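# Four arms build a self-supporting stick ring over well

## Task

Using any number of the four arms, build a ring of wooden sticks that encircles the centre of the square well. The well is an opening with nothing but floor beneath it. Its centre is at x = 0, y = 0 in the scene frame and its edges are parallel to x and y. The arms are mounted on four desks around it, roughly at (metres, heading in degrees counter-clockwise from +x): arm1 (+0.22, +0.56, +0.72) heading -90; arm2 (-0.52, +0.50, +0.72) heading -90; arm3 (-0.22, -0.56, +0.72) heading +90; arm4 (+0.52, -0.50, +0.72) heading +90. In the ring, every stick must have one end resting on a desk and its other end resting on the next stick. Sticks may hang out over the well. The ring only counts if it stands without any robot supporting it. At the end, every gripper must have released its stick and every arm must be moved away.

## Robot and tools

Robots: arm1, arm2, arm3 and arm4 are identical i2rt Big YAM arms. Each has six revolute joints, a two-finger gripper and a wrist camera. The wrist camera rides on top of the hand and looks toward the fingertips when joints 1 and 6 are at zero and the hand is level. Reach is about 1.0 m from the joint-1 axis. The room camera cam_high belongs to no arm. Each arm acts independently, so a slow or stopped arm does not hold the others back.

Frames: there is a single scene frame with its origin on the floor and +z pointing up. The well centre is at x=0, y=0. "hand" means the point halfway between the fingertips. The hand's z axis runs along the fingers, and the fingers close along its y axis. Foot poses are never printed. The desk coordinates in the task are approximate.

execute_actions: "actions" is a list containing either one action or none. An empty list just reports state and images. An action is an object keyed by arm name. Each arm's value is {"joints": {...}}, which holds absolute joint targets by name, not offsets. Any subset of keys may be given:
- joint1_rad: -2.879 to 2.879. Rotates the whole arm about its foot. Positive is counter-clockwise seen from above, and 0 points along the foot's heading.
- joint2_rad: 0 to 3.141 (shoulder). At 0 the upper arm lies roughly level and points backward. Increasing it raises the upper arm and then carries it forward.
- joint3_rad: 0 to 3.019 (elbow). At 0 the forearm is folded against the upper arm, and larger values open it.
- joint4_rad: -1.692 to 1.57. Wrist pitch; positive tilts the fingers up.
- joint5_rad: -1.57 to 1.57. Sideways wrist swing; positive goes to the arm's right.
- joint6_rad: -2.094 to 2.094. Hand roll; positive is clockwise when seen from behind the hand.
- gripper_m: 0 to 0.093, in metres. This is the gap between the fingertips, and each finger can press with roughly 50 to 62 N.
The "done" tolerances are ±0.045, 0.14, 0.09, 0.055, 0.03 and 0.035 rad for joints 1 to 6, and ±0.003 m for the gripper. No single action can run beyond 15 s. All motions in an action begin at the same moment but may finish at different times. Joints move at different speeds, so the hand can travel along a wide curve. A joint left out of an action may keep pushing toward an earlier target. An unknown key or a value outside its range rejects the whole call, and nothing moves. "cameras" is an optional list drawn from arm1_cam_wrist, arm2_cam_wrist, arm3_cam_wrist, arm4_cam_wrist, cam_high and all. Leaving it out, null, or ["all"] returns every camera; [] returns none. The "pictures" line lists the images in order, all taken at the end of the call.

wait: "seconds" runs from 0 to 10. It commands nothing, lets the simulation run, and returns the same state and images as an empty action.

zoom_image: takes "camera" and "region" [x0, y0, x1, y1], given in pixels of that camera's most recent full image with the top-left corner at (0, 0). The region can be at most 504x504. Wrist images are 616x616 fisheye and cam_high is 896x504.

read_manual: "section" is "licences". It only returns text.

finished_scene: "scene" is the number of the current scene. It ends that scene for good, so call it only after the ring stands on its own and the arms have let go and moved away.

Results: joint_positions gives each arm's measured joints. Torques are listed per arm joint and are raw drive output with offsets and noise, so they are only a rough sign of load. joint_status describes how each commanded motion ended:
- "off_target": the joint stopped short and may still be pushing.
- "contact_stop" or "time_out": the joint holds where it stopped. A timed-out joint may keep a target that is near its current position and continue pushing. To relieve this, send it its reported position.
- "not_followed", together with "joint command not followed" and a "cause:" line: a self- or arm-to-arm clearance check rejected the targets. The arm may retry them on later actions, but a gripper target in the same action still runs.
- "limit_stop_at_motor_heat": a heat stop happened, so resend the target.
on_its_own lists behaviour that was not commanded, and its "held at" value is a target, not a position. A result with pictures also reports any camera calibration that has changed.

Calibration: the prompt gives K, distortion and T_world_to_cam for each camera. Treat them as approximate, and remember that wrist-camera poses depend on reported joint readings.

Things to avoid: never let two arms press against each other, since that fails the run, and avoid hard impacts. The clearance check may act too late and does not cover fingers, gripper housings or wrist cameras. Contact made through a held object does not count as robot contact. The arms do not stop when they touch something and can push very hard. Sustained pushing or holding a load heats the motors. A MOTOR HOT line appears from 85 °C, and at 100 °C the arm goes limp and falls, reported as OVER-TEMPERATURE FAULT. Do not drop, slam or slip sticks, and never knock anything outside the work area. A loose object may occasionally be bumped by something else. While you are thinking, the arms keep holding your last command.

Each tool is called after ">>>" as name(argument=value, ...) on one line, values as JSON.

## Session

>>> execute_actions(actions=[], cameras=["cam_high"])

Scene clock: 0.00 s.
Joint torques (N m, as the arm reports them, + toward a larger angle): no reading
Motor temperatures (°C, as the motors report them): arm1=[26 23 26 23 25 24] | arm2=[25 27 28 25 23 26] | arm3=[25 25 24 26 24 22] | arm4=[23 24 26 25 23 23]
arm1.joint_positions: joint1_rad=+0.119 joint2_rad=+0.569 joint3_rad=+1.322 joint4_rad=-1.247 joint5_rad=-0.245 joint6_rad=+0.205 gripper_m=+0.095
arm1.joint_status: not commanded
arm1.hand: x=+0.2855 y=+0.3323 z=+1.3603 quat_wxyz=(-0.473, -0.586, -0.624, +0.209) (m; scene frame)
arm2.joint_positions: joint1_rad=-0.464 joint2_rad=+0.508 joint3_rad=+1.430 joint4_rad=-1.386 joint5_rad=+0.058 joint6_rad=+0.405 gripper_m=+0.094
arm2.joint_status: not commanded
arm2.hand: x=-0.6073 y=+0.3550 z=+1.3277 quat_wxyz=(-0.338, -0.805, -0.266, +0.408) (m; scene frame)
arm3.joint_positions: joint1_rad=+0.096 joint2_rad=+0.549 joint3_rad=+1.449 joint4_rad=-1.435 joint5_rad=-0.271 joint6_rad=-0.080 gripper_m=+0.095
arm3.joint_status: not commanded
arm3.hand: x=-0.2870 y=-0.3967 z=+1.3805 quat_wxyz=(-0.263, +0.708, -0.490, -0.436) (m; scene frame)
arm4.joint_positions: joint1_rad=-0.265 joint2_rad=+0.573 joint3_rad=+1.351 joint4_rad=-1.292 joint5_rad=+0.002 joint6_rad=+0.141 gripper_m=+0.094
arm4.joint_status: not commanded
arm4.hand: x=+0.5881 y=-0.2812 z=+1.2863 quat_wxyz=(-0.373, +0.472, -0.724, -0.336) (m; scene frame)
pictures: cam_high
Images, in order (width x height): cam_high 896x504.

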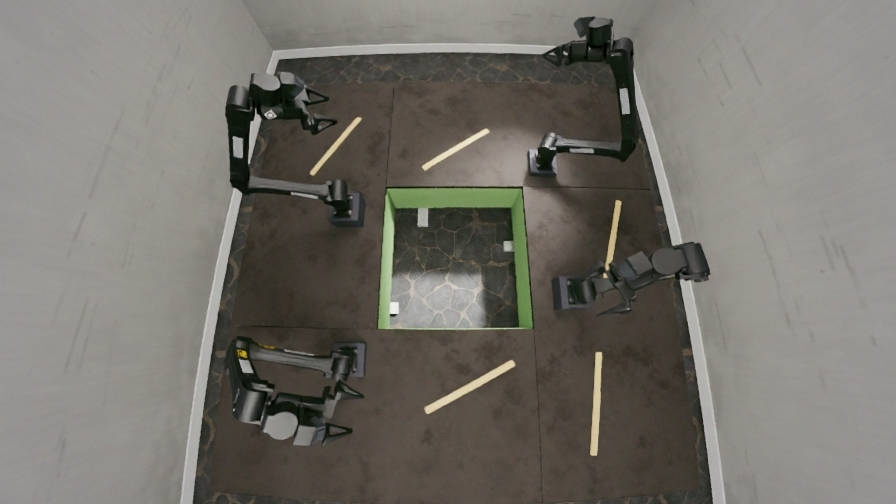

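>>> execute_actions(actions=[{"arm1":{"joints":{"joint1_rad":1.79,"joint2_rad":1.8,"joint3_rad":1.06,"joint4_rad":-0.825,"joint5_rad":0,"joint6_rad":0.385}},"arm2":{"joints":{"joint1_rad":-0.285,"joint2_rad":1.643,"joint3_rad":1.07,"joint4_rad":-0.97,"joint5_rad":0,"joint6_rad":-0.9}},"arm3":{"joints":{"joint1_rad":1.97,"joint2_rad":1.712,"joint3_rad":0.938,"joint4_rad":-0.796,"joint5_rad":0,"joint6_rad":0.97}},"arm4":{"joints":{"joint1_rad":-0.3,"joint2_rad":1.824,"joint3_rad":1.35,"joint4_rad":-1.07,"joint5_rad":0,"joint6_rad":-0.766}}}])

Scene clock: 10.83 s.
Joint torques (N m, as the arm reports them, + toward a larger angle): arm1=[  0.7  -13.79   7.35   0.84   0.02   0.22] | arm2=[-0.72 -9.91  8.78  0.54 -0.05 -0.21] | arm3=[  0.81 -12.16   6.91   0.61   0.04   0.14] | arm4=[ -0.88 -17.69   7.06   0.67  -0.28  -0.09]
Motor temperatures (°C, as the motors report them): arm1=[26 23 29 23 25 24] | arm2=[25 27 31 26 23 26] | arm3=[25 25 27 26 24 22] | arm4=[23 24 29 25 23 23]
arm1.joint_positions: joint1_rad=+1.795 joint2_rad=+1.792 joint3_rad=+1.059 joint4_rad=-0.835 joint5_rad=-0.001 joint6_rad=+0.377 gripper_m=+0.095
arm1.joint_status: all done
arm1.hand: x=+0.6611 y=+0.6623 z=+0.8080 quat_wxyz=(-0.001, -0.075, -0.997, -0.005) (m; scene frame)
arm2.joint_positions: joint1_rad=-0.289 joint2_rad=+1.653 joint3_rad=+1.059 joint4_rad=-0.982 joint5_rad=+0.002 joint6_rad=-0.886 gripper_m=+0.094
arm2.joint_status: all done
arm2.hand: x=-0.6571 y=+0.0868 z=+0.8039 quat_wxyz=(+0.003, -0.481, -0.877, +0.002) (m; scene frame)
arm3.joint_positions: joint1_rad=+1.977 joint2_rad=+1.714 joint3_rad=+0.941 joint4_rad=-0.799 joint5_rad=+0.000 joint6_rad=+0.957 gripper_m=+0.095
arm3.joint_status: all done
arm3.hand: x=-0.5960 y=-0.7320 z=+0.7937 quat_wxyz=(-0.008, +0.965, -0.262, +0.002) (m; scene frame)
arm4.joint_positions: joint1_rad=-0.291 joint2_rad=+1.822 joint3_rad=+1.346 joint4_rad=-1.079 joint5_rad=+0.002 joint6_rad=-0.755 gripper_m=+0.094
arm4.joint_status: all done
arm4.hand: x=+0.6718 y=+0.0031 z=+0.8043 quat_wxyz=(-0.004, +0.851, -0.525, -0.007) (m; scene frame)
pictures: arm1_cam_wrist, arm2_cam_wrist, arm3_cam_wrist, arm4_cam_wrist, cam_high
camera_calibration (this result's frames):
arm1_cam_wrist: T_world_to_cam=[[-0.156268, -0.987223, -0.0311547, 0.785454], [-0.806309, 0.109286, 0.58131, -0.00269332], [-0.570478, 0.115961, -0.813085, 1.07999], [0, 0, 0, 1]] pos_world=[0.736683, 0.650475, 0.904163]
arm2_cam_wrist: T_world_to_cam=[[-0.845566, -0.533727, 0.0123685, -0.522692], [-0.424511, 0.686227, 0.590663, -0.810474], [-0.32374, 0.494194, -0.806823, 0.51796], [0, 0, 0, 1]] pos_world=[-0.618341, 0.0212214, 0.903084]
arm3_cam_wrist: T_world_to_cam=[[0.507761, 0.861276, 0.0195317, 0.916549], [0.695508, -0.423201, 0.580663, -0.34684], [0.508377, -0.281254, -0.813909, 0.865781], [0, 0, 0, 1]] pos_world=[-0.664302, -0.692681, 0.888163]
arm4_cam_wrist: T_world_to_cam=[[0.893026, 0.449899, -0.00973385, -0.588843], [0.374597, -0.731221, 0.570081, -0.70849], [0.249361, -0.512744, -0.821531, 0.618483], [0, 0, 0, 1]] pos_world=[0.637025, 0.0639802, 0.906268]
Images, in order (width x height): arm1_cam_wrist 616x616, arm2_cam_wrist 616x616, arm3_cam_wrist 616x616, arm4_cam_wrist 616x616, cam_high 896x504.

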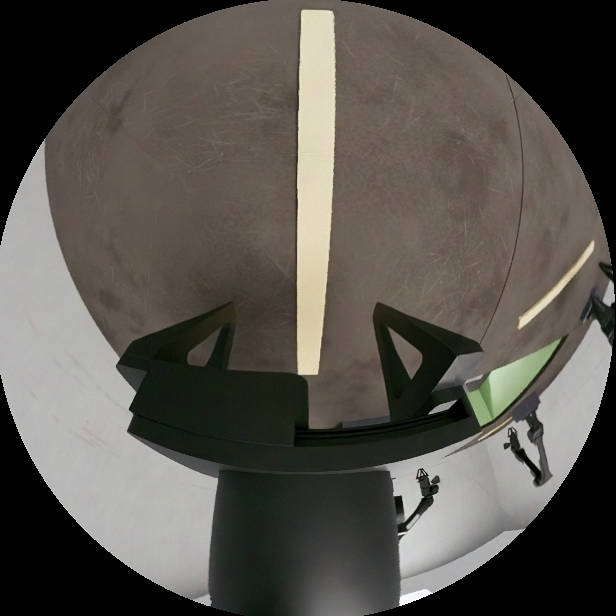

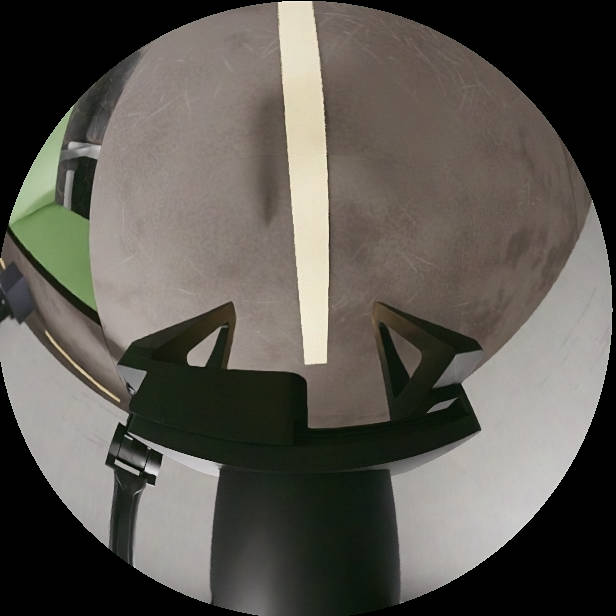

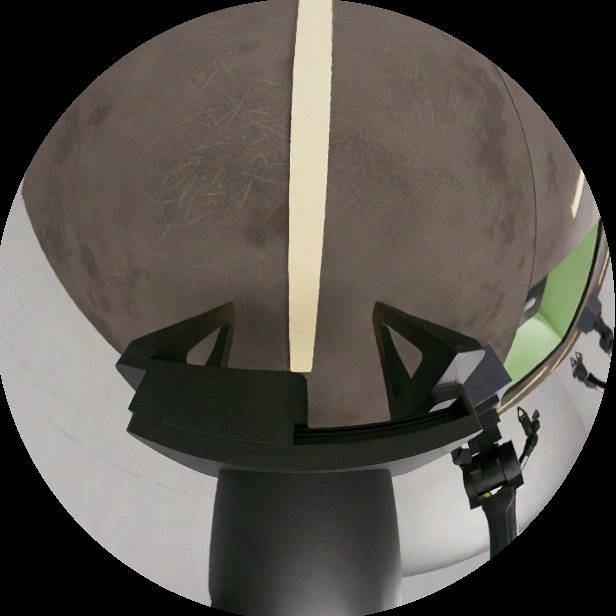

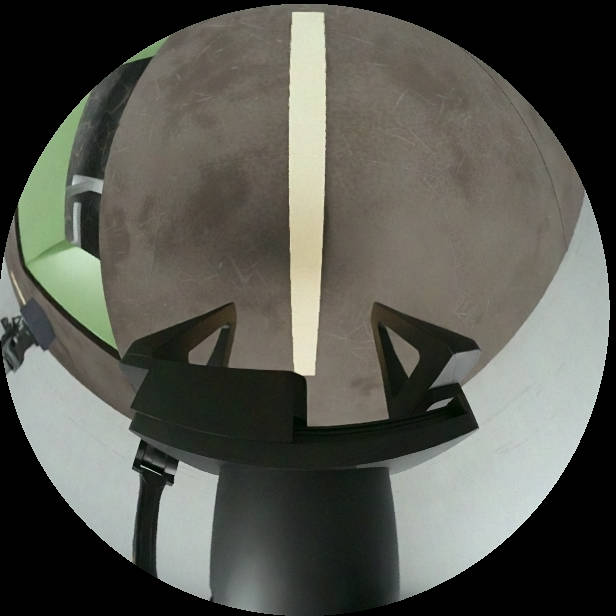

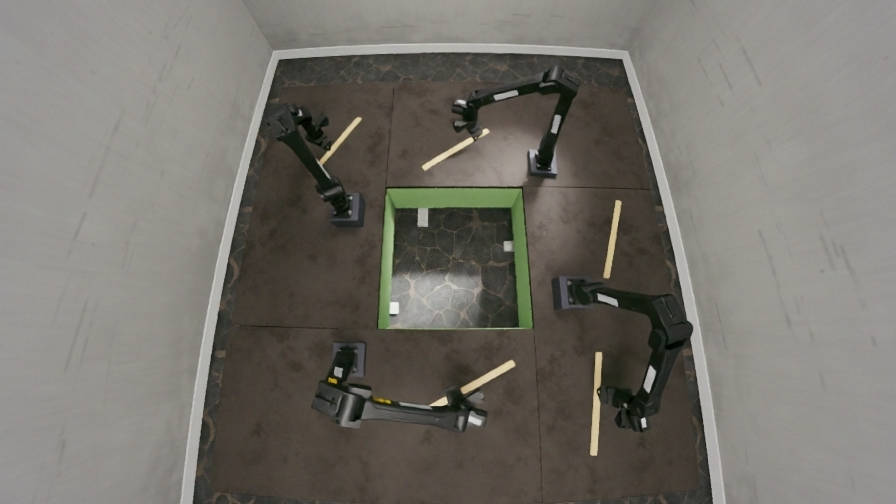

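>>> execute_actions(actions=[{"arm1":{"joints":{"joint1_rad":1.78,"joint2_rad":1.952,"joint3_rad":1.02,"joint4_rad":-0.635,"joint6_rad":0.41}},"arm2":{"joints":{"joint2_rad":1.793,"joint3_rad":1.028,"joint4_rad":-0.78,"joint6_rad":-0.97}},"arm3":{"joints":{"joint1_rad":1.957,"joint2_rad":1.85,"joint3_rad":0.908,"joint4_rad":-0.618,"joint6_rad":1.0}},"arm4":{"joints":{"joint1_rad":-0.318,"joint2_rad":1.903,"joint3_rad":1.246,"joint4_rad":-0.895,"joint6_rad":-0.785}}}], cameras=[])

>>> execute_actions(actions=[{"arm1":{"joints":{"gripper_m":0}},"arm2":{"joints":{"gripper_m":0}},"arm3":{"joints":{"gripper_m":0}},"arm4":{"joints":{"gripper_m":0}}}], cameras=[])

Scene clock: 18.03 s.
Joint torques (N m, as the arm reports them, + toward a larger angle): arm1=[  0.18 -13.97   5.93   1.2   -0.07   0.22] | arm2=[ -0.67 -10.45   6.7    0.77   0.    -0.15] | arm3=[  0.87 -13.71   5.91   0.85   0.04   0.14] | arm4=[ -0.77 -17.29   6.12   0.78  -0.31  -0.08]
Motor temperatures (°C, as the motors report them): arm1=[26 24 29 23 25 24] | arm2=[25 27 31 26 23 26] | arm3=[25 26 27 26 24 22] | arm4=[23 26 30 25 23 23]
arm1.joint_positions: joint1_rad=+1.790 joint2_rad=+1.942 joint3_rad=+1.022 joint4_rad=-0.652 joint5_rad=+0.000 joint6_rad=+0.402 gripper_m=+0.095
arm1.joint_status: all done
arm1.hand: x=+0.6598 y=+0.6603 z=+0.7336 quat_wxyz=(+0.000, -0.090, -0.996, -0.004) (m; scene frame)
arm2.joint_positions: joint1_rad=-0.289 joint2_rad=+1.790 joint3_rad=+1.030 joint4_rad=-0.796 joint5_rad=+0.001 joint6_rad=-0.956 gripper_m=+0.094
arm2.joint_status: all done
arm2.hand: x=-0.6622 y=+0.0719 z=+0.7377 quat_wxyz=(+0.001, -0.450, -0.893, +0.012) (m; scene frame)
arm3.joint_positions: joint1_rad=+1.962 joint2_rad=+1.859 joint3_rad=+0.908 joint4_rad=-0.627 joint5_rad=+0.000 joint6_rad=+0.988 gripper_m=+0.095
arm3.joint_status: all done
arm3.hand: x=-0.5965 y=-0.7243 z=+0.7281 quat_wxyz=(-0.010, +0.959, -0.284, +0.004) (m; scene frame)
arm4.joint_positions: joint1_rad=-0.310 joint2_rad=+1.897 joint3_rad=+1.246 joint4_rad=-0.907 joint5_rad=+0.002 joint6_rad=-0.774 gripper_m=+0.094
arm4.joint_status: all done
arm4.hand: x=+0.6774 y=-0.0101 z=+0.7352 quat_wxyz=(-0.002, +0.851, -0.525, -0.007) (m; scene frame)
pictures: none
No camera images: the call's "cameras" was empty. Leave "cameras" out to get every camera's image.

Scene clock: 18.77 s.
Joint torques (N m, as the arm reports them, + toward a larger angle): arm1=[ -0.19 -14.57   5.94   1.13  -0.06   0.16] | arm2=[ -0.76 -10.46   6.79   0.68   0.09  -0.14] | arm3=[  0.9  -13.62   5.92   0.81   0.04   0.12] | arm4=[ -0.89 -17.28   6.11   0.78  -0.28  -0.06]
Motor temperatures (°C, as the motors report them): arm1=[26 24 29 23 25 24] | arm2=[25 27 31 26 23 26] | arm3=[25 26 27 26 24 22] | arm4=[23 26 30 25 23 23]
arm1.joint_positions: joint1_rad=+1.790 joint2_rad=+1.942 joint3_rad=+1.022 joint4_rad=-0.652 joint5_rad=+0.000 joint6_rad=+0.402 gripper_m=+0.027
arm1.joint_status: gripper_m off_target (ended at +0.027, target +0.000)
arm1.hand: x=+0.6599 y=+0.6599 z=+0.7336 quat_wxyz=(+0.000, -0.090, -0.996, -0.004) (m; scene frame)
arm2.joint_positions: joint1_rad=-0.289 joint2_rad=+1.790 joint3_rad=+1.029 joint4_rad=-0.792 joint5_rad=-0.001 joint6_rad=-0.958 gripper_m=+0.027
arm2.joint_status: gripper_m off_target (ended at +0.027, target +0.000)
arm2.hand: x=-0.6620 y=+0.0714 z=+0.7375 quat_wxyz=(+0.000, -0.449, -0.893, +0.013) (m; scene frame)
arm3.joint_positions: joint1_rad=+1.962 joint2_rad=+1.859 joint3_rad=+0.908 joint4_rad=-0.626 joint5_rad=+0.000 joint6_rad=+0.989 gripper_m=+0.027
arm3.joint_status: gripper_m off_target (ended at +0.027, target +0.000)
arm3.hand: x=-0.5967 y=-0.7244 z=+0.7281 quat_wxyz=(-0.010, +0.959, -0.285, +0.004) (m; scene frame)
arm4.joint_positions: joint1_rad=-0.310 joint2_rad=+1.897 joint3_rad=+1.246 joint4_rad=-0.906 joint5_rad=+0.002 joint6_rad=-0.775 gripper_m=+0.027
arm4.joint_status: gripper_m off_target (ended at +0.027, target +0.000)
arm4.hand: x=+0.6774 y=-0.0098 z=+0.7352 quat_wxyz=(-0.003, +0.851, -0.525, -0.007) (m; scene frame)
pictures: none
No camera images: the call's "cameras" was empty. Leave "cameras" out to get every camera's image.

Replay.

>>> execute_actions(actions=[{"arm1":{"joints":{"joint2_rad":1.1,"joint3_rad":0.6,"joint4_rad":-0.8}},"arm3":{"joints":{"joint2_rad":1.1,"joint3_rad":0.6,"joint4_rad":-0.8}}}], cameras=[])

>>> execute_actions(actions=[{"arm1":{"joints":{"joint1_rad":-0.83,"joint5_rad":-0.215,"joint6_rad":-0.83}}}], cameras=[])

>>> execute_actions(actions=[{"arm1":{"joints":{"joint2_rad":1.312,"joint3_rad":0.404,"joint4_rad":-0.452}},"arm3":{"joints":{"joint1_rad":-0.83,"joint5_rad":-0.215,"joint6_rad":-0.83}},"arm4":{"joints":{"joint2_rad":1.5,"joint3_rad":1.0,"joint4_rad":-0.98}},"arm2":{"joints":{"joint2_rad":1.65,"joint4_rad":-0.93}}}], cameras=[])

>>> execute_actions(actions=[{"arm1":{"joints":{"joint1_rad":-0.592,"joint2_rad":1.546,"joint3_rad":0.624,"joint4_rad":-0.373,"joint5_rad":-0.167,"joint6_rad":-0.53}},"arm3":{"joints":{"joint1_rad":-0.65,"joint2_rad":1.538,"joint3_rad":0.578,"joint4_rad":-0.345,"joint5_rad":-0.178,"joint6_rad":-0.57}},"arm2":{"joints":{"joint2_rad":1.55,"joint3_rad":1.11,"joint4_rad":-0.96,"joint5_rad":-0.265,"joint6_rad":-1.07}},"arm4":{"joints":{"joint2_rad":1.55,"joint3_rad":1.14,"joint4_rad":-0.99,"joint5_rad":-0.265,"joint6_rad":-1.06}}}], cameras=[])

>>> execute_actions(actions=[{"arm2":{"joints":{"joint1_rad":0.508}},"arm4":{"joints":{"joint1_rad":0.495}}}], cameras=[])

>>> execute_actions(actions=[{"arm2":{"joints":{"joint2_rad":1.738,"joint4_rad":-0.77}},"arm4":{"joints":{"joint2_rad":1.728,"joint4_rad":-0.807}}}], cameras=[])

>>> execute_actions(actions=[{"arm2":{"joints":{"joint1_rad":0.48,"joint2_rad":1.823,"joint3_rad":1.262,"joint4_rad":-0.84,"joint6_rad":-1.105}},"arm4":{"joints":{"joint1_rad":0.43,"joint2_rad":1.8,"joint3_rad":1.257,"joint4_rad":-0.865,"joint6_rad":-1.125}}}], cameras=["cam_high"])

>>> zoom_image(camera="cam_high", region=[420,220,490,283])

Scene clock: 28.47 s.
Joint torques (N m, as the arm reports them, + toward a larger angle): arm1=[ 0.05 -6.77  8.82  0.62 -0.03  0.22] | arm2=[ -0.69 -10.45   6.77   0.68   0.09  -0.15] | arm3=[ 0.99 -4.79  9.53  0.93  0.04  0.09] | arm4=[ -0.84 -17.56   6.05   0.76  -0.29  -0.07]
Motor temperatures (°C, as the motors report them): arm1=[26 25 29 23 25 24] | arm2=[25 28 31 26 23 26] | arm3=[25 26 27 26 24 22] | arm4=[23 27 30 25 23 23]
arm1.joint_positions: joint1_rad=+1.790 joint2_rad=+1.105 joint3_rad=+0.601 joint4_rad=-0.790 joint5_rad=+0.000 joint6_rad=+0.403 gripper_m=+0.027
arm1.joint_status: all done
arm1.hand: x=+0.5233 y=+0.6278 z=+0.9022 quat_wxyz=(-0.131, -0.090, -0.986, -0.046) (m; scene frame)
arm2.joint_positions: joint1_rad=-0.289 joint2_rad=+1.790 joint3_rad=+1.029 joint4_rad=-0.792 joint5_rad=-0.001 joint6_rad=-0.958 gripper_m=+0.027
arm2.joint_status: not commanded
arm2.hand: x=-0.6620 y=+0.0714 z=+0.7375 quat_wxyz=(+0.000, -0.449, -0.893, +0.013) (m; scene frame)
arm3.joint_positions: joint1_rad=+1.962 joint2_rad=+1.098 joint3_rad=+0.595 joint4_rad=-0.799 joint5_rad=+0.000 joint6_rad=+0.989 gripper_m=+0.027
arm3.joint_status: all done
arm3.hand: x=-0.5018 y=-0.6847 z=+0.8894 quat_wxyz=(+0.079, +0.951, -0.282, -0.101) (m; scene frame)
arm4.joint_positions: joint1_rad=-0.310 joint2_rad=+1.897 joint3_rad=+1.246 joint4_rad=-0.906 joint5_rad=+0.002 joint6_rad=-0.775 gripper_m=+0.027
arm4.joint_status: not commanded
arm4.hand: x=+0.6774 y=-0.0098 z=+0.7352 quat_wxyz=(-0.003, +0.851, -0.525, -0.007) (m; scene frame)
pictures: none
No camera images: the call's "cameras" was empty. Leave "cameras" out to get every camera's image.

Scene clock: 30.77 s.
Joint torques (N m, as the arm reports them, + toward a larger angle): arm1=[ 0.48 -6.64  9.03  0.44 -0.41  0.06] | arm2=[ -0.62 -10.38   6.76   0.7    0.09  -0.14] | arm3=[ 1.   -4.73  9.55  0.95  0.04  0.09] | arm4=[ -0.79 -17.53   6.09   0.73  -0.29  -0.06]
Motor temperatures (°C, as the motors report them): arm1=[26 25 29 23 25 24] | arm2=[25 28 31 26 23 26] | arm3=[25 26 28 26 24 22] | arm4=[23 27 30 25 23 23]
arm1.joint_positions: joint1_rad=-0.826 joint2_rad=+1.105 joint3_rad=+0.601 joint4_rad=-0.790 joint5_rad=-0.213 joint6_rad=-0.822 gripper_m=+0.027
arm1.joint_status: all done
arm1.hand: x=+0.0119 y=+0.3203 z=+0.9030 quat_wxyz=(-0.097, -0.687, -0.707, +0.137) (m; scene frame)
arm2.joint_positions: joint1_rad=-0.289 joint2_rad=+1.790 joint3_rad=+1.029 joint4_rad=-0.792 joint5_rad=-0.001 joint6_rad=-0.958 gripper_m=+0.027
arm2.joint_status: not commanded
arm2.hand: x=-0.6620 y=+0.0714 z=+0.7375 quat_wxyz=(+0.000, -0.449, -0.893, +0.013) (m; scene frame)
arm3.joint_positions: joint1_rad=+1.962 joint2_rad=+1.098 joint3_rad=+0.595 joint4_rad=-0.799 joint5_rad=+0.000 joint6_rad=+0.989 gripper_m=+0.027
arm3.joint_status: not commanded
arm3.hand: x=-0.5018 y=-0.6847 z=+0.8894 quat_wxyz=(+0.079, +0.951, -0.282, -0.101) (m; scene frame)
arm4.joint_positions: joint1_rad=-0.310 joint2_rad=+1.897 joint3_rad=+1.246 joint4_rad=-0.906 joint5_rad=+0.002 joint6_rad=-0.775 gripper_m=+0.027
arm4.joint_status: not commanded
arm4.hand: x=+0.6774 y=-0.0098 z=+0.7352 quat_wxyz=(-0.003, +0.851, -0.525, -0.007) (m; scene frame)
pictures: none
No camera images: the call's "cameras" was empty. Leave "cameras" out to get every camera's image.

Scene clock: 33.13 s.
Joint torques (N m, as the arm reports them, + toward a larger angle): arm1=[ 0.83 -6.91  7.55  1.73 -0.4   0.07] | arm2=[-0.69 -9.61  8.56 -0.09  0.09 -0.15] | arm3=[ 1.39 -4.47  9.71  0.99 -0.26 -0.15] | arm4=[ -0.85 -12.14   6.98   0.33  -0.28  -0.06]
Motor temperatures (°C, as the motors report them): arm1=[26 25 29 23 25 24] | arm2=[25 28 31 26 23 26] | arm3=[25 26 28 26 24 22] | arm4=[23 27 30 25 23 23]
arm1.joint_positions: joint1_rad=-0.826 joint2_rad=+1.317 joint3_rad=+0.389 joint4_rad=-0.472 joint5_rad=-0.213 joint6_rad=-0.823 gripper_m=+0.027
arm1.joint_status: all done
arm1.hand: x=+0.0490 y=+0.3557 z=+0.7912 quat_wxyz=(-0.100, -0.695, -0.707, +0.085) (m; scene frame)
arm2.joint_positions: joint1_rad=-0.289 joint2_rad=+1.650 joint3_rad=+1.018 joint4_rad=-0.921 joint5_rad=-0.001 joint6_rad=-0.958 gripper_m=+0.027
arm2.joint_status: all done
arm2.hand: x=-0.6556 y=+0.0900 z=+0.7924 quat_wxyz=(+0.000, -0.449, -0.893, +0.013) (m; scene frame)
arm3.joint_positions: joint1_rad=-0.829 joint2_rad=+1.098 joint3_rad=+0.595 joint4_rad=-0.799 joint5_rad=-0.214 joint6_rad=-0.817 gripper_m=+0.027
arm3.joint_status: all done
arm3.hand: x=-0.0190 y=-0.3218 z=+0.9017 quat_wxyz=(-0.144, +0.709, -0.682, -0.104) (m; scene frame)
arm4.joint_positions: joint1_rad=-0.310 joint2_rad=+1.494 joint3_rad=+1.000 joint4_rad=-0.976 joint5_rad=+0.002 joint6_rad=-0.775 gripper_m=+0.027
arm4.joint_status: all done
arm4.hand: x=+0.6503 y=-0.0989 z=+0.8329 quat_wxyz=(-0.045, +0.850, -0.525, -0.017) (m; scene frame)
pictures: none
No camera images: the call's "cameras" was empty. Leave "cameras" out to get every camera's image.

Scene clock: 34.47 s.
Joint torques (N m, as the arm reports them, + toward a larger angle): arm1=[ 1.   -9.    8.    1.62 -0.28  0.22] | arm2=[-0.63 -9.47 11.98  0.17 -0.36 -0.15] | arm3=[ 1.11 -8.83  6.44  1.6  -0.11  0.12] | arm4=[ -0.91 -14.66  10.47   0.27  -0.66  -0.06]
Motor temperatures (°C, as the motors report them): arm1=[26 25 29 23 25 24] | arm2=[25 28 32 26 23 26] | arm3=[25 26 28 26 24 22] | arm4=[23 27 30 25 23 23]
arm1.joint_positions: joint1_rad=-0.592 joint2_rad=+1.534 joint3_rad=+0.607 joint4_rad=-0.386 joint5_rad=-0.166 joint6_rad=-0.538 gripper_m=+0.027
arm1.joint_status: all done
arm1.hand: x=+0.0362 y=+0.2394 z=+0.7910 quat_wxyz=(-0.106, -0.710, -0.689, +0.104) (m; scene frame)
arm2.joint_positions: joint1_rad=-0.289 joint2_rad=+1.553 joint3_rad=+1.072 joint4_rad=-0.953 joint5_rad=-0.261 joint6_rad=-1.056 gripper_m=+0.027
arm2.joint_status: all done
arm2.hand: x=-0.6200 y=+0.0555 z=+0.8568 quat_wxyz=(-0.134, -0.392, -0.908, +0.059) (m; scene frame)
arm3.joint_positions: joint1_rad=-0.646 joint2_rad=+1.543 joint3_rad=+0.579 joint4_rad=-0.358 joint5_rad=-0.180 joint6_rad=-0.583 gripper_m=+0.027
arm3.joint_status: all done
arm3.hand: x=-0.0327 y=-0.2522 z=+0.7830 quat_wxyz=(-0.113, +0.692, -0.704, -0.113) (m; scene frame)
arm4.joint_positions: joint1_rad=-0.310 joint2_rad=+1.553 joint3_rad=+1.090 joint4_rad=-0.984 joint5_rad=-0.260 joint6_rad=-1.049 gripper_m=+0.027
arm4.joint_status: all done
arm4.hand: x=+0.6183 y=-0.0536 z=+0.8475 quat_wxyz=(-0.045, +0.908, -0.393, -0.142) (m; scene frame)
pictures: none
No camera images: the call's "cameras" was empty. Leave "cameras" out to get every camera's image.

Scene clock: 35.87 s.
Joint torques (N m, as the arm reports them, + toward a larger angle): arm1=[ 0.67 -9.16  7.84  1.48 -0.3   0.2 ] | arm2=[-1.37 -9.46 11.94  0.15 -0.21 -0.15] | arm3=[ 1.09 -8.83  6.41  1.61 -0.11  0.13] | arm4=[ -0.41 -14.03  10.44   0.22  -0.5   -0.06]
Motor temperatures (°C, as the motors report them): arm1=[26 25 29 23 25 24] | arm2=[25 28 32 26 23 26] | arm3=[25 26 28 26 24 22] | arm4=[23 27 31 25 23 23]
arm1.joint_positions: joint1_rad=-0.592 joint2_rad=+1.534 joint3_rad=+0.607 joint4_rad=-0.386 joint5_rad=-0.166 joint6_rad=-0.538 gripper_m=+0.027
arm1.joint_status: not commanded
arm1.hand: x=+0.0362 y=+0.2394 z=+0.7910 quat_wxyz=(-0.106, -0.710, -0.689, +0.104) (m; scene frame)
arm2.joint_positions: joint1_rad=+0.514 joint2_rad=+1.553 joint3_rad=+1.072 joint4_rad=-0.953 joint5_rad=-0.264 joint6_rad=-1.058 gripper_m=+0.027
arm2.joint_status: all done
arm2.hand: x=-0.2686 y=+0.1192 z=+0.8539 quat_wxyz=(-0.144, -0.005, -0.990, -0.001) (m; scene frame)
arm3.joint_positions: joint1_rad=-0.646 joint2_rad=+1.543 joint3_rad=+0.579 joint4_rad=-0.358 joint5_rad=-0.180 joint6_rad=-0.582 gripper_m=+0.027
arm3.joint_status: not commanded
arm3.hand: x=-0.0327 y=-0.2522 z=+0.7830 quat_wxyz=(-0.113, +0.691, -0.705, -0.113) (m; scene frame)
arm4.joint_positions: joint1_rad=+0.498 joint2_rad=+1.553 joint3_rad=+1.090 joint4_rad=-0.984 joint5_rad=-0.263 joint6_rad=-1.050 gripper_m=+0.027
arm4.joint_status: all done
arm4.hand: x=+0.2653 y=-0.1218 z=+0.8530 quat_wxyz=(+0.010, +0.988, -0.003, -0.152) (m; scene frame)
pictures: none
No camera images: the call's "cameras" was empty. Leave "cameras" out to get every camera's image.

Scene clock: 36.90 s.
Joint torques (N m, as the arm reports them, + toward a larger angle): arm1=[ 1.35 -9.27  7.99  1.67 -0.34  0.17] | arm2=[ -1.26 -10.96  10.99   1.02  -0.17  -0.11] | arm3=[ 1.08 -8.84  6.42  1.59 -0.11  0.13] | arm4=[ -0.27 -17.13   9.5    1.06  -0.5   -0.04]
Motor temperatures (°C, as the motors report them): arm1=[26 25 29 23 25 24] | arm2=[25 28 32 26 23 26] | arm3=[25 26 28 26 24 22] | arm4=[23 27 31 25 23 23]
arm1.joint_positions: joint1_rad=-0.592 joint2_rad=+1.537 joint3_rad=+0.607 joint4_rad=-0.386 joint5_rad=-0.166 joint6_rad=-0.537 gripper_m=+0.027
arm1.joint_status: not commanded
arm1.hand: x=+0.0364 y=+0.2400 z=+0.7898 quat_wxyz=(-0.105, -0.710, -0.689, +0.102) (m; scene frame)
arm2.joint_positions: joint1_rad=+0.514 joint2_rad=+1.745 joint3_rad=+1.073 joint4_rad=-0.786 joint5_rad=-0.265 joint6_rad=-1.061 gripper_m=+0.027
arm2.joint_status: all done
arm2.hand: x=-0.2570 y=+0.0957 z=+0.7737 quat_wxyz=(-0.139, -0.005, -0.990, -0.010) (m; scene frame)
arm3.joint_positions: joint1_rad=-0.646 joint2_rad=+1.543 joint3_rad=+0.579 joint4_rad=-0.358 joint5_rad=-0.180 joint6_rad=-0.582 gripper_m=+0.027
arm3.joint_status: not commanded
arm3.hand: x=-0.0327 y=-0.2522 z=+0.7830 quat_wxyz=(-0.113, +0.691, -0.705, -0.113) (m; scene frame)
arm4.joint_positions: joint1_rad=+0.498 joint2_rad=+1.742 joint3_rad=+1.093 joint4_rad=-0.821 joint5_rad=-0.264 joint6_rad=-1.052 gripper_m=+0.027
arm4.joint_status: all done
arm4.hand: x=+0.2511 y=-0.0981 z=+0.7738 quat_wxyz=(+0.021, +0.989, -0.004, -0.146) (m; scene frame)
pictures: none
No camera images: the call's "cameras" was empty. Leave "cameras" out to get every camera's image.

Scene clock: 37.77 s.
Joint torques (N m, as the arm reports them, + toward a larger angle): arm1=[ 0.57 -9.73  7.99  1.68 -0.32  0.2 ] | arm2=[ -1.47 -12.09  11.72   0.23  -0.16  -0.16] | arm3=[ 1.12 -8.87  6.45  1.6  -0.11  0.13] | arm4=[ -0.02 -16.22   9.98   0.08  -0.49  -0.06]
Motor temperatures (°C, as the motors report them): arm1=[26 25 29 23 25 24] | arm2=[25 28 32 26 23 26] | arm3=[25 26 28 26 24 22] | arm4=[23 27 32 25 23 23]
arm1.joint_positions: joint1_rad=-0.592 joint2_rad=+1.537 joint3_rad=+0.607 joint4_rad=-0.386 joint5_rad=-0.166 joint6_rad=-0.537 gripper_m=+0.027
arm1.joint_status: not commanded
arm1.hand: x=+0.0364 y=+0.2400 z=+0.7898 quat_wxyz=(-0.105, -0.710, -0.689, +0.102) (m; scene frame)
arm2.joint_positions: joint1_rad=+0.484 joint2_rad=+1.823 joint3_rad=+1.221 joint4_rad=-0.832 joint5_rad=-0.265 joint6_rad=-1.091 gripper_m=+0.027
arm2.joint_status: all done
arm2.hand: x=-0.2476 y=+0.0437 z=+0.7844 quat_wxyz=(-0.144, -0.003, -0.990, +0.004) (m; scene frame)
arm3.joint_positions: joint1_rad=-0.646 joint2_rad=+1.543 joint3_rad=+0.579 joint4_rad=-0.358 joint5_rad=-0.180 joint6_rad=-0.582 gripper_m=+0.027
arm3.joint_status: not commanded
arm3.hand: x=-0.0327 y=-0.2522 z=+0.7830 quat_wxyz=(-0.113, +0.691, -0.705, -0.113) (m; scene frame)
arm4.joint_positions: joint1_rad=+0.427 joint2_rad=+1.792 joint3_rad=+1.208 joint4_rad=-0.855 joint5_rad=-0.264 joint6_rad=-1.114 gripper_m=+0.027
arm4.joint_status: all done
arm4.hand: x=+0.2641 y=-0.0441 z=+0.7877 quat_wxyz=(-0.002, +0.988, -0.006, -0.154) (m; scene frame)
pictures: cam_high
Images, in order (width x height): cam_high 896x504.

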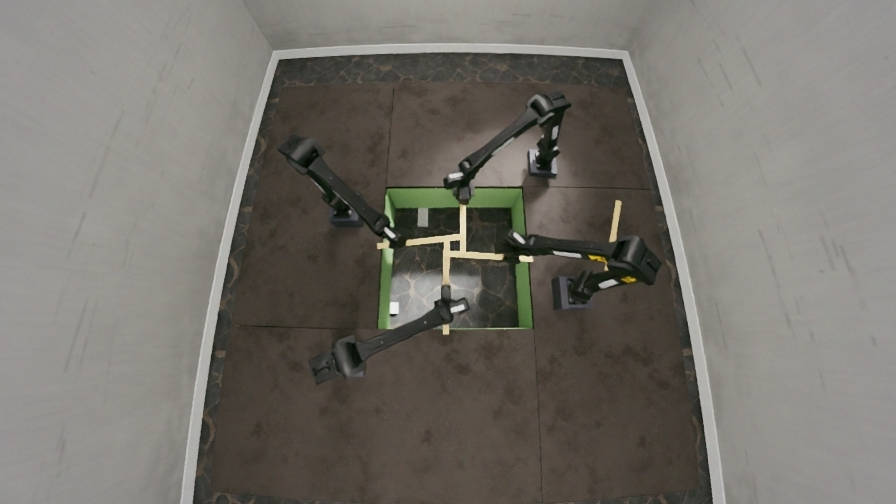

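Region (420, 220, 490, 283) of cam_high's 896x504 image, scaled by 7.200, with more detail than that image has; it fills the top 454 rows of this view, and the rest is white.

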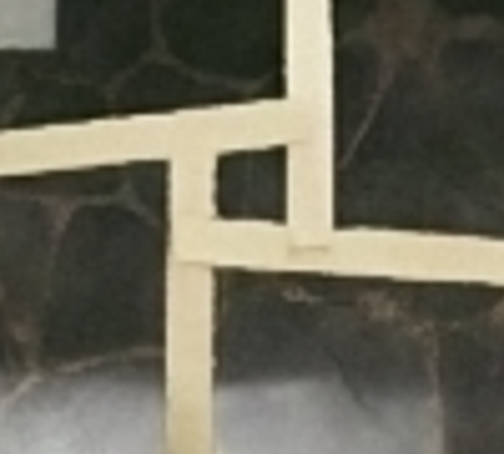

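>>> execute_actions(actions=[{"arm1":{"joints":{"joint2_rad":1.576,"joint4_rad":-0.35,"joint6_rad":-0.505}},"arm3":{"joints":{"joint2_rad":1.575,"joint4_rad":-0.32}},"arm2":{"joints":{"joint2_rad":1.845,"joint6_rad":-1.05}},"arm4":{"joints":{"joint2_rad":1.825}}}], cameras=[])

>>> execute_actions(actions=[{"arm1":{"joints":{"gripper_m":0.06}},"arm2":{"joints":{"gripper_m":0.06}},"arm3":{"joints":{"gripper_m":0.06}},"arm4":{"joints":{"gripper_m":0.06}}}], cameras=[])

>>> execute_actions(actions=[{"arm1":{"joints":{"joint2_rad":1.2,"joint4_rad":-0.7}},"arm3":{"joints":{"joint2_rad":1.2,"joint4_rad":-0.7}},"arm2":{"joints":{"joint2_rad":1.5,"joint4_rad":-1.1}},"arm4":{"joints":{"joint2_rad":1.5,"joint4_rad":-1.1}}}], cameras=[])

>>> finished_scene(scene=2)

Scene clock: 43.23 s.
Joint torques (N m, as the arm reports them, + toward a larger angle): arm1=[ 0.84 -9.44  7.74  1.96 -0.29  0.29] | arm2=[ -1.44 -11.76  11.51   0.06  -0.18   0.23] | arm3=[ 1.07 -8.44  6.16  1.66 -0.11  0.13] | arm4=[ -0.03 -15.82   9.8    0.07  -0.5   -0.04]
Motor temperatures (°C, as the motors report them): arm1=[26 25 29 23 25 24] | arm2=[25 28 33 26 23 26] | arm3=[25 26 28 26 24 22] | arm4=[23 27 33 25 23 23]
arm1.joint_positions: joint1_rad=-0.592 joint2_rad=+1.563 joint3_rad=+0.607 joint4_rad=-0.372 joint5_rad=-0.166 joint6_rad=-0.520 gripper_m=+0.027
arm1.joint_status: all done
arm1.hand: x=+0.0371 y=+0.2410 z=+0.7816 quat_wxyz=(-0.105, -0.717, -0.682, +0.095) (m; scene frame)
arm2.joint_positions: joint1_rad=+0.484 joint2_rad=+1.838 joint3_rad=+1.221 joint4_rad=-0.832 joint5_rad=-0.265 joint6_rad=-1.073 gripper_m=+0.027
arm2.joint_status: all done
arm2.hand: x=-0.2484 y=+0.0451 z=+0.7772 quat_wxyz=(-0.141, -0.013, -0.990, -0.003) (m; scene frame)
arm3.joint_positions: joint1_rad=-0.646 joint2_rad=+1.573 joint3_rad=+0.579 joint4_rad=-0.335 joint5_rad=-0.180 joint6_rad=-0.582 gripper_m=+0.027
arm3.joint_status: all done
arm3.hand: x=-0.0325 y=-0.2519 z=+0.7743 quat_wxyz=(-0.110, +0.691, -0.705, -0.112) (m; scene frame)
arm4.joint_positions: joint1_rad=+0.427 joint2_rad=+1.815 joint3_rad=+1.208 joint4_rad=-0.855 joint5_rad=-0.264 joint6_rad=-1.117 gripper_m=+0.027
arm4.joint_status: all done
arm4.hand: x=+0.2649 y=-0.0463 z=+0.7759 quat_wxyz=(+0.008, +0.989, -0.006, -0.149) (m; scene frame)
pictures: none
No camera images: the call's "cameras" was empty. Leave "cameras" out to get every camera's image.

Scene clock: 43.87 s.
Joint torques (N m, as the arm reports them, + toward a larger angle): arm1=[ 0.26 -9.14  7.39  1.72 -0.3   0.18] | arm2=[ -1.28 -12.04  11.56   0.06  -0.17   0.15] | arm3=[ 1.05 -8.46  6.2   1.5  -0.11  0.12] | arm4=[  0.27 -16.6    9.85   0.03  -0.49  -0.04]
Motor temperatures (°C, as the motors report them): arm1=[26 25 29 23 25 24] | arm2=[25 28 34 26 23 26] | arm3=[25 26 28 26 24 22] | arm4=[23 27 33 25 23 23]
arm1.joint_positions: joint1_rad=-0.592 joint2_rad=+1.563 joint3_rad=+0.607 joint4_rad=-0.370 joint5_rad=-0.166 joint6_rad=-0.513 gripper_m=+0.060
arm1.joint_status: all done
arm1.hand: x=+0.0368 y=+0.2405 z=+0.7817 quat_wxyz=(-0.105, -0.719, -0.680, +0.096) (m; scene frame)
arm2.joint_positions: joint1_rad=+0.484 joint2_rad=+1.838 joint3_rad=+1.221 joint4_rad=-0.832 joint5_rad=-0.265 joint6_rad=-1.064 gripper_m=+0.060
arm2.joint_status: all done
arm2.hand: x=-0.2484 y=+0.0451 z=+0.7769 quat_wxyz=(-0.141, -0.018, -0.990, -0.004) (m; scene frame)
arm3.joint_positions: joint1_rad=-0.646 joint2_rad=+1.573 joint3_rad=+0.579 joint4_rad=-0.331 joint5_rad=-0.180 joint6_rad=-0.582 gripper_m=+0.060
arm3.joint_status: all done
arm3.hand: x=-0.0320 y=-0.2512 z=+0.7745 quat_wxyz=(-0.111, +0.691, -0.705, -0.113) (m; scene frame)
arm4.joint_positions: joint1_rad=+0.427 joint2_rad=+1.815 joint3_rad=+1.208 joint4_rad=-0.855 joint5_rad=-0.264 joint6_rad=-1.117 gripper_m=+0.060
arm4.joint_status: all done
arm4.hand: x=+0.2649 y=-0.0463 z=+0.7759 quat_wxyz=(+0.008, +0.989, -0.006, -0.149) (m; scene frame)
pictures: none
No camera images: the call's "cameras" was empty. Leave "cameras" out to get every camera's image.

Scene clock: 45.17 s.
Joint torques (N m, as the arm reports them, + toward a larger angle): arm1=[ 0.73 -7.22  9.87  0.18 -0.32  0.2 ] | arm2=[-1.33 -9.23 12.14  0.21 -0.17  0.12] | arm3=[ 1.06 -4.86  8.74  0.72 -0.11  0.12] | arm4=[  0.03 -12.7   10.11   0.22  -0.48  -0.04]
Motor temperatures (°C, as the motors report them): arm1=[26 25 29 23 25 24] | arm2=[25 28 34 26 23 26] | arm3=[25 26 28 26 24 22] | arm4=[23 27 33 25 23 23]
arm1.joint_positions: joint1_rad=-0.592 joint2_rad=+1.197 joint3_rad=+0.607 joint4_rad=-0.683 joint5_rad=-0.166 joint6_rad=-0.513 gripper_m=+0.060
arm1.joint_status: all done
arm1.hand: x=+0.0536 y=+0.2650 z=+0.8830 quat_wxyz=(-0.111, -0.715, -0.679, +0.122) (m; scene frame)
arm2.joint_positions: joint1_rad=+0.484 joint2_rad=+1.501 joint3_rad=+1.231 joint4_rad=-1.091 joint5_rad=-0.265 joint6_rad=-1.063 gripper_m=+0.060
arm2.joint_status: all done
arm2.hand: x=-0.2677 y=+0.0881 z=+0.9344 quat_wxyz=(-0.161, -0.012, -0.986, +0.034) (m; scene frame)
arm3.joint_positions: joint1_rad=-0.646 joint2_rad=+1.192 joint3_rad=+0.579 joint4_rad=-0.692 joint5_rad=-0.180 joint6_rad=-0.582 gripper_m=+0.060
arm3.joint_status: all done
arm3.hand: x=-0.0543 y=-0.2826 z=+0.8739 quat_wxyz=(-0.121, +0.691, -0.703, -0.114) (m; scene frame)
arm4.joint_positions: joint1_rad=+0.427 joint2_rad=+1.486 joint3_rad=+1.221 joint4_rad=-1.090 joint5_rad=-0.264 joint6_rad=-1.117 gripper_m=+0.060
arm4.joint_status: all done
arm4.hand: x=+0.2843 y=-0.0837 z=+0.9299 quat_wxyz=(-0.041, +0.984, +0.001, -0.171) (m; scene frame)
pictures: none
No camera images: the call's "cameras" was empty. Leave "cameras" out to get every camera's image.

The scene is finished: the task was done.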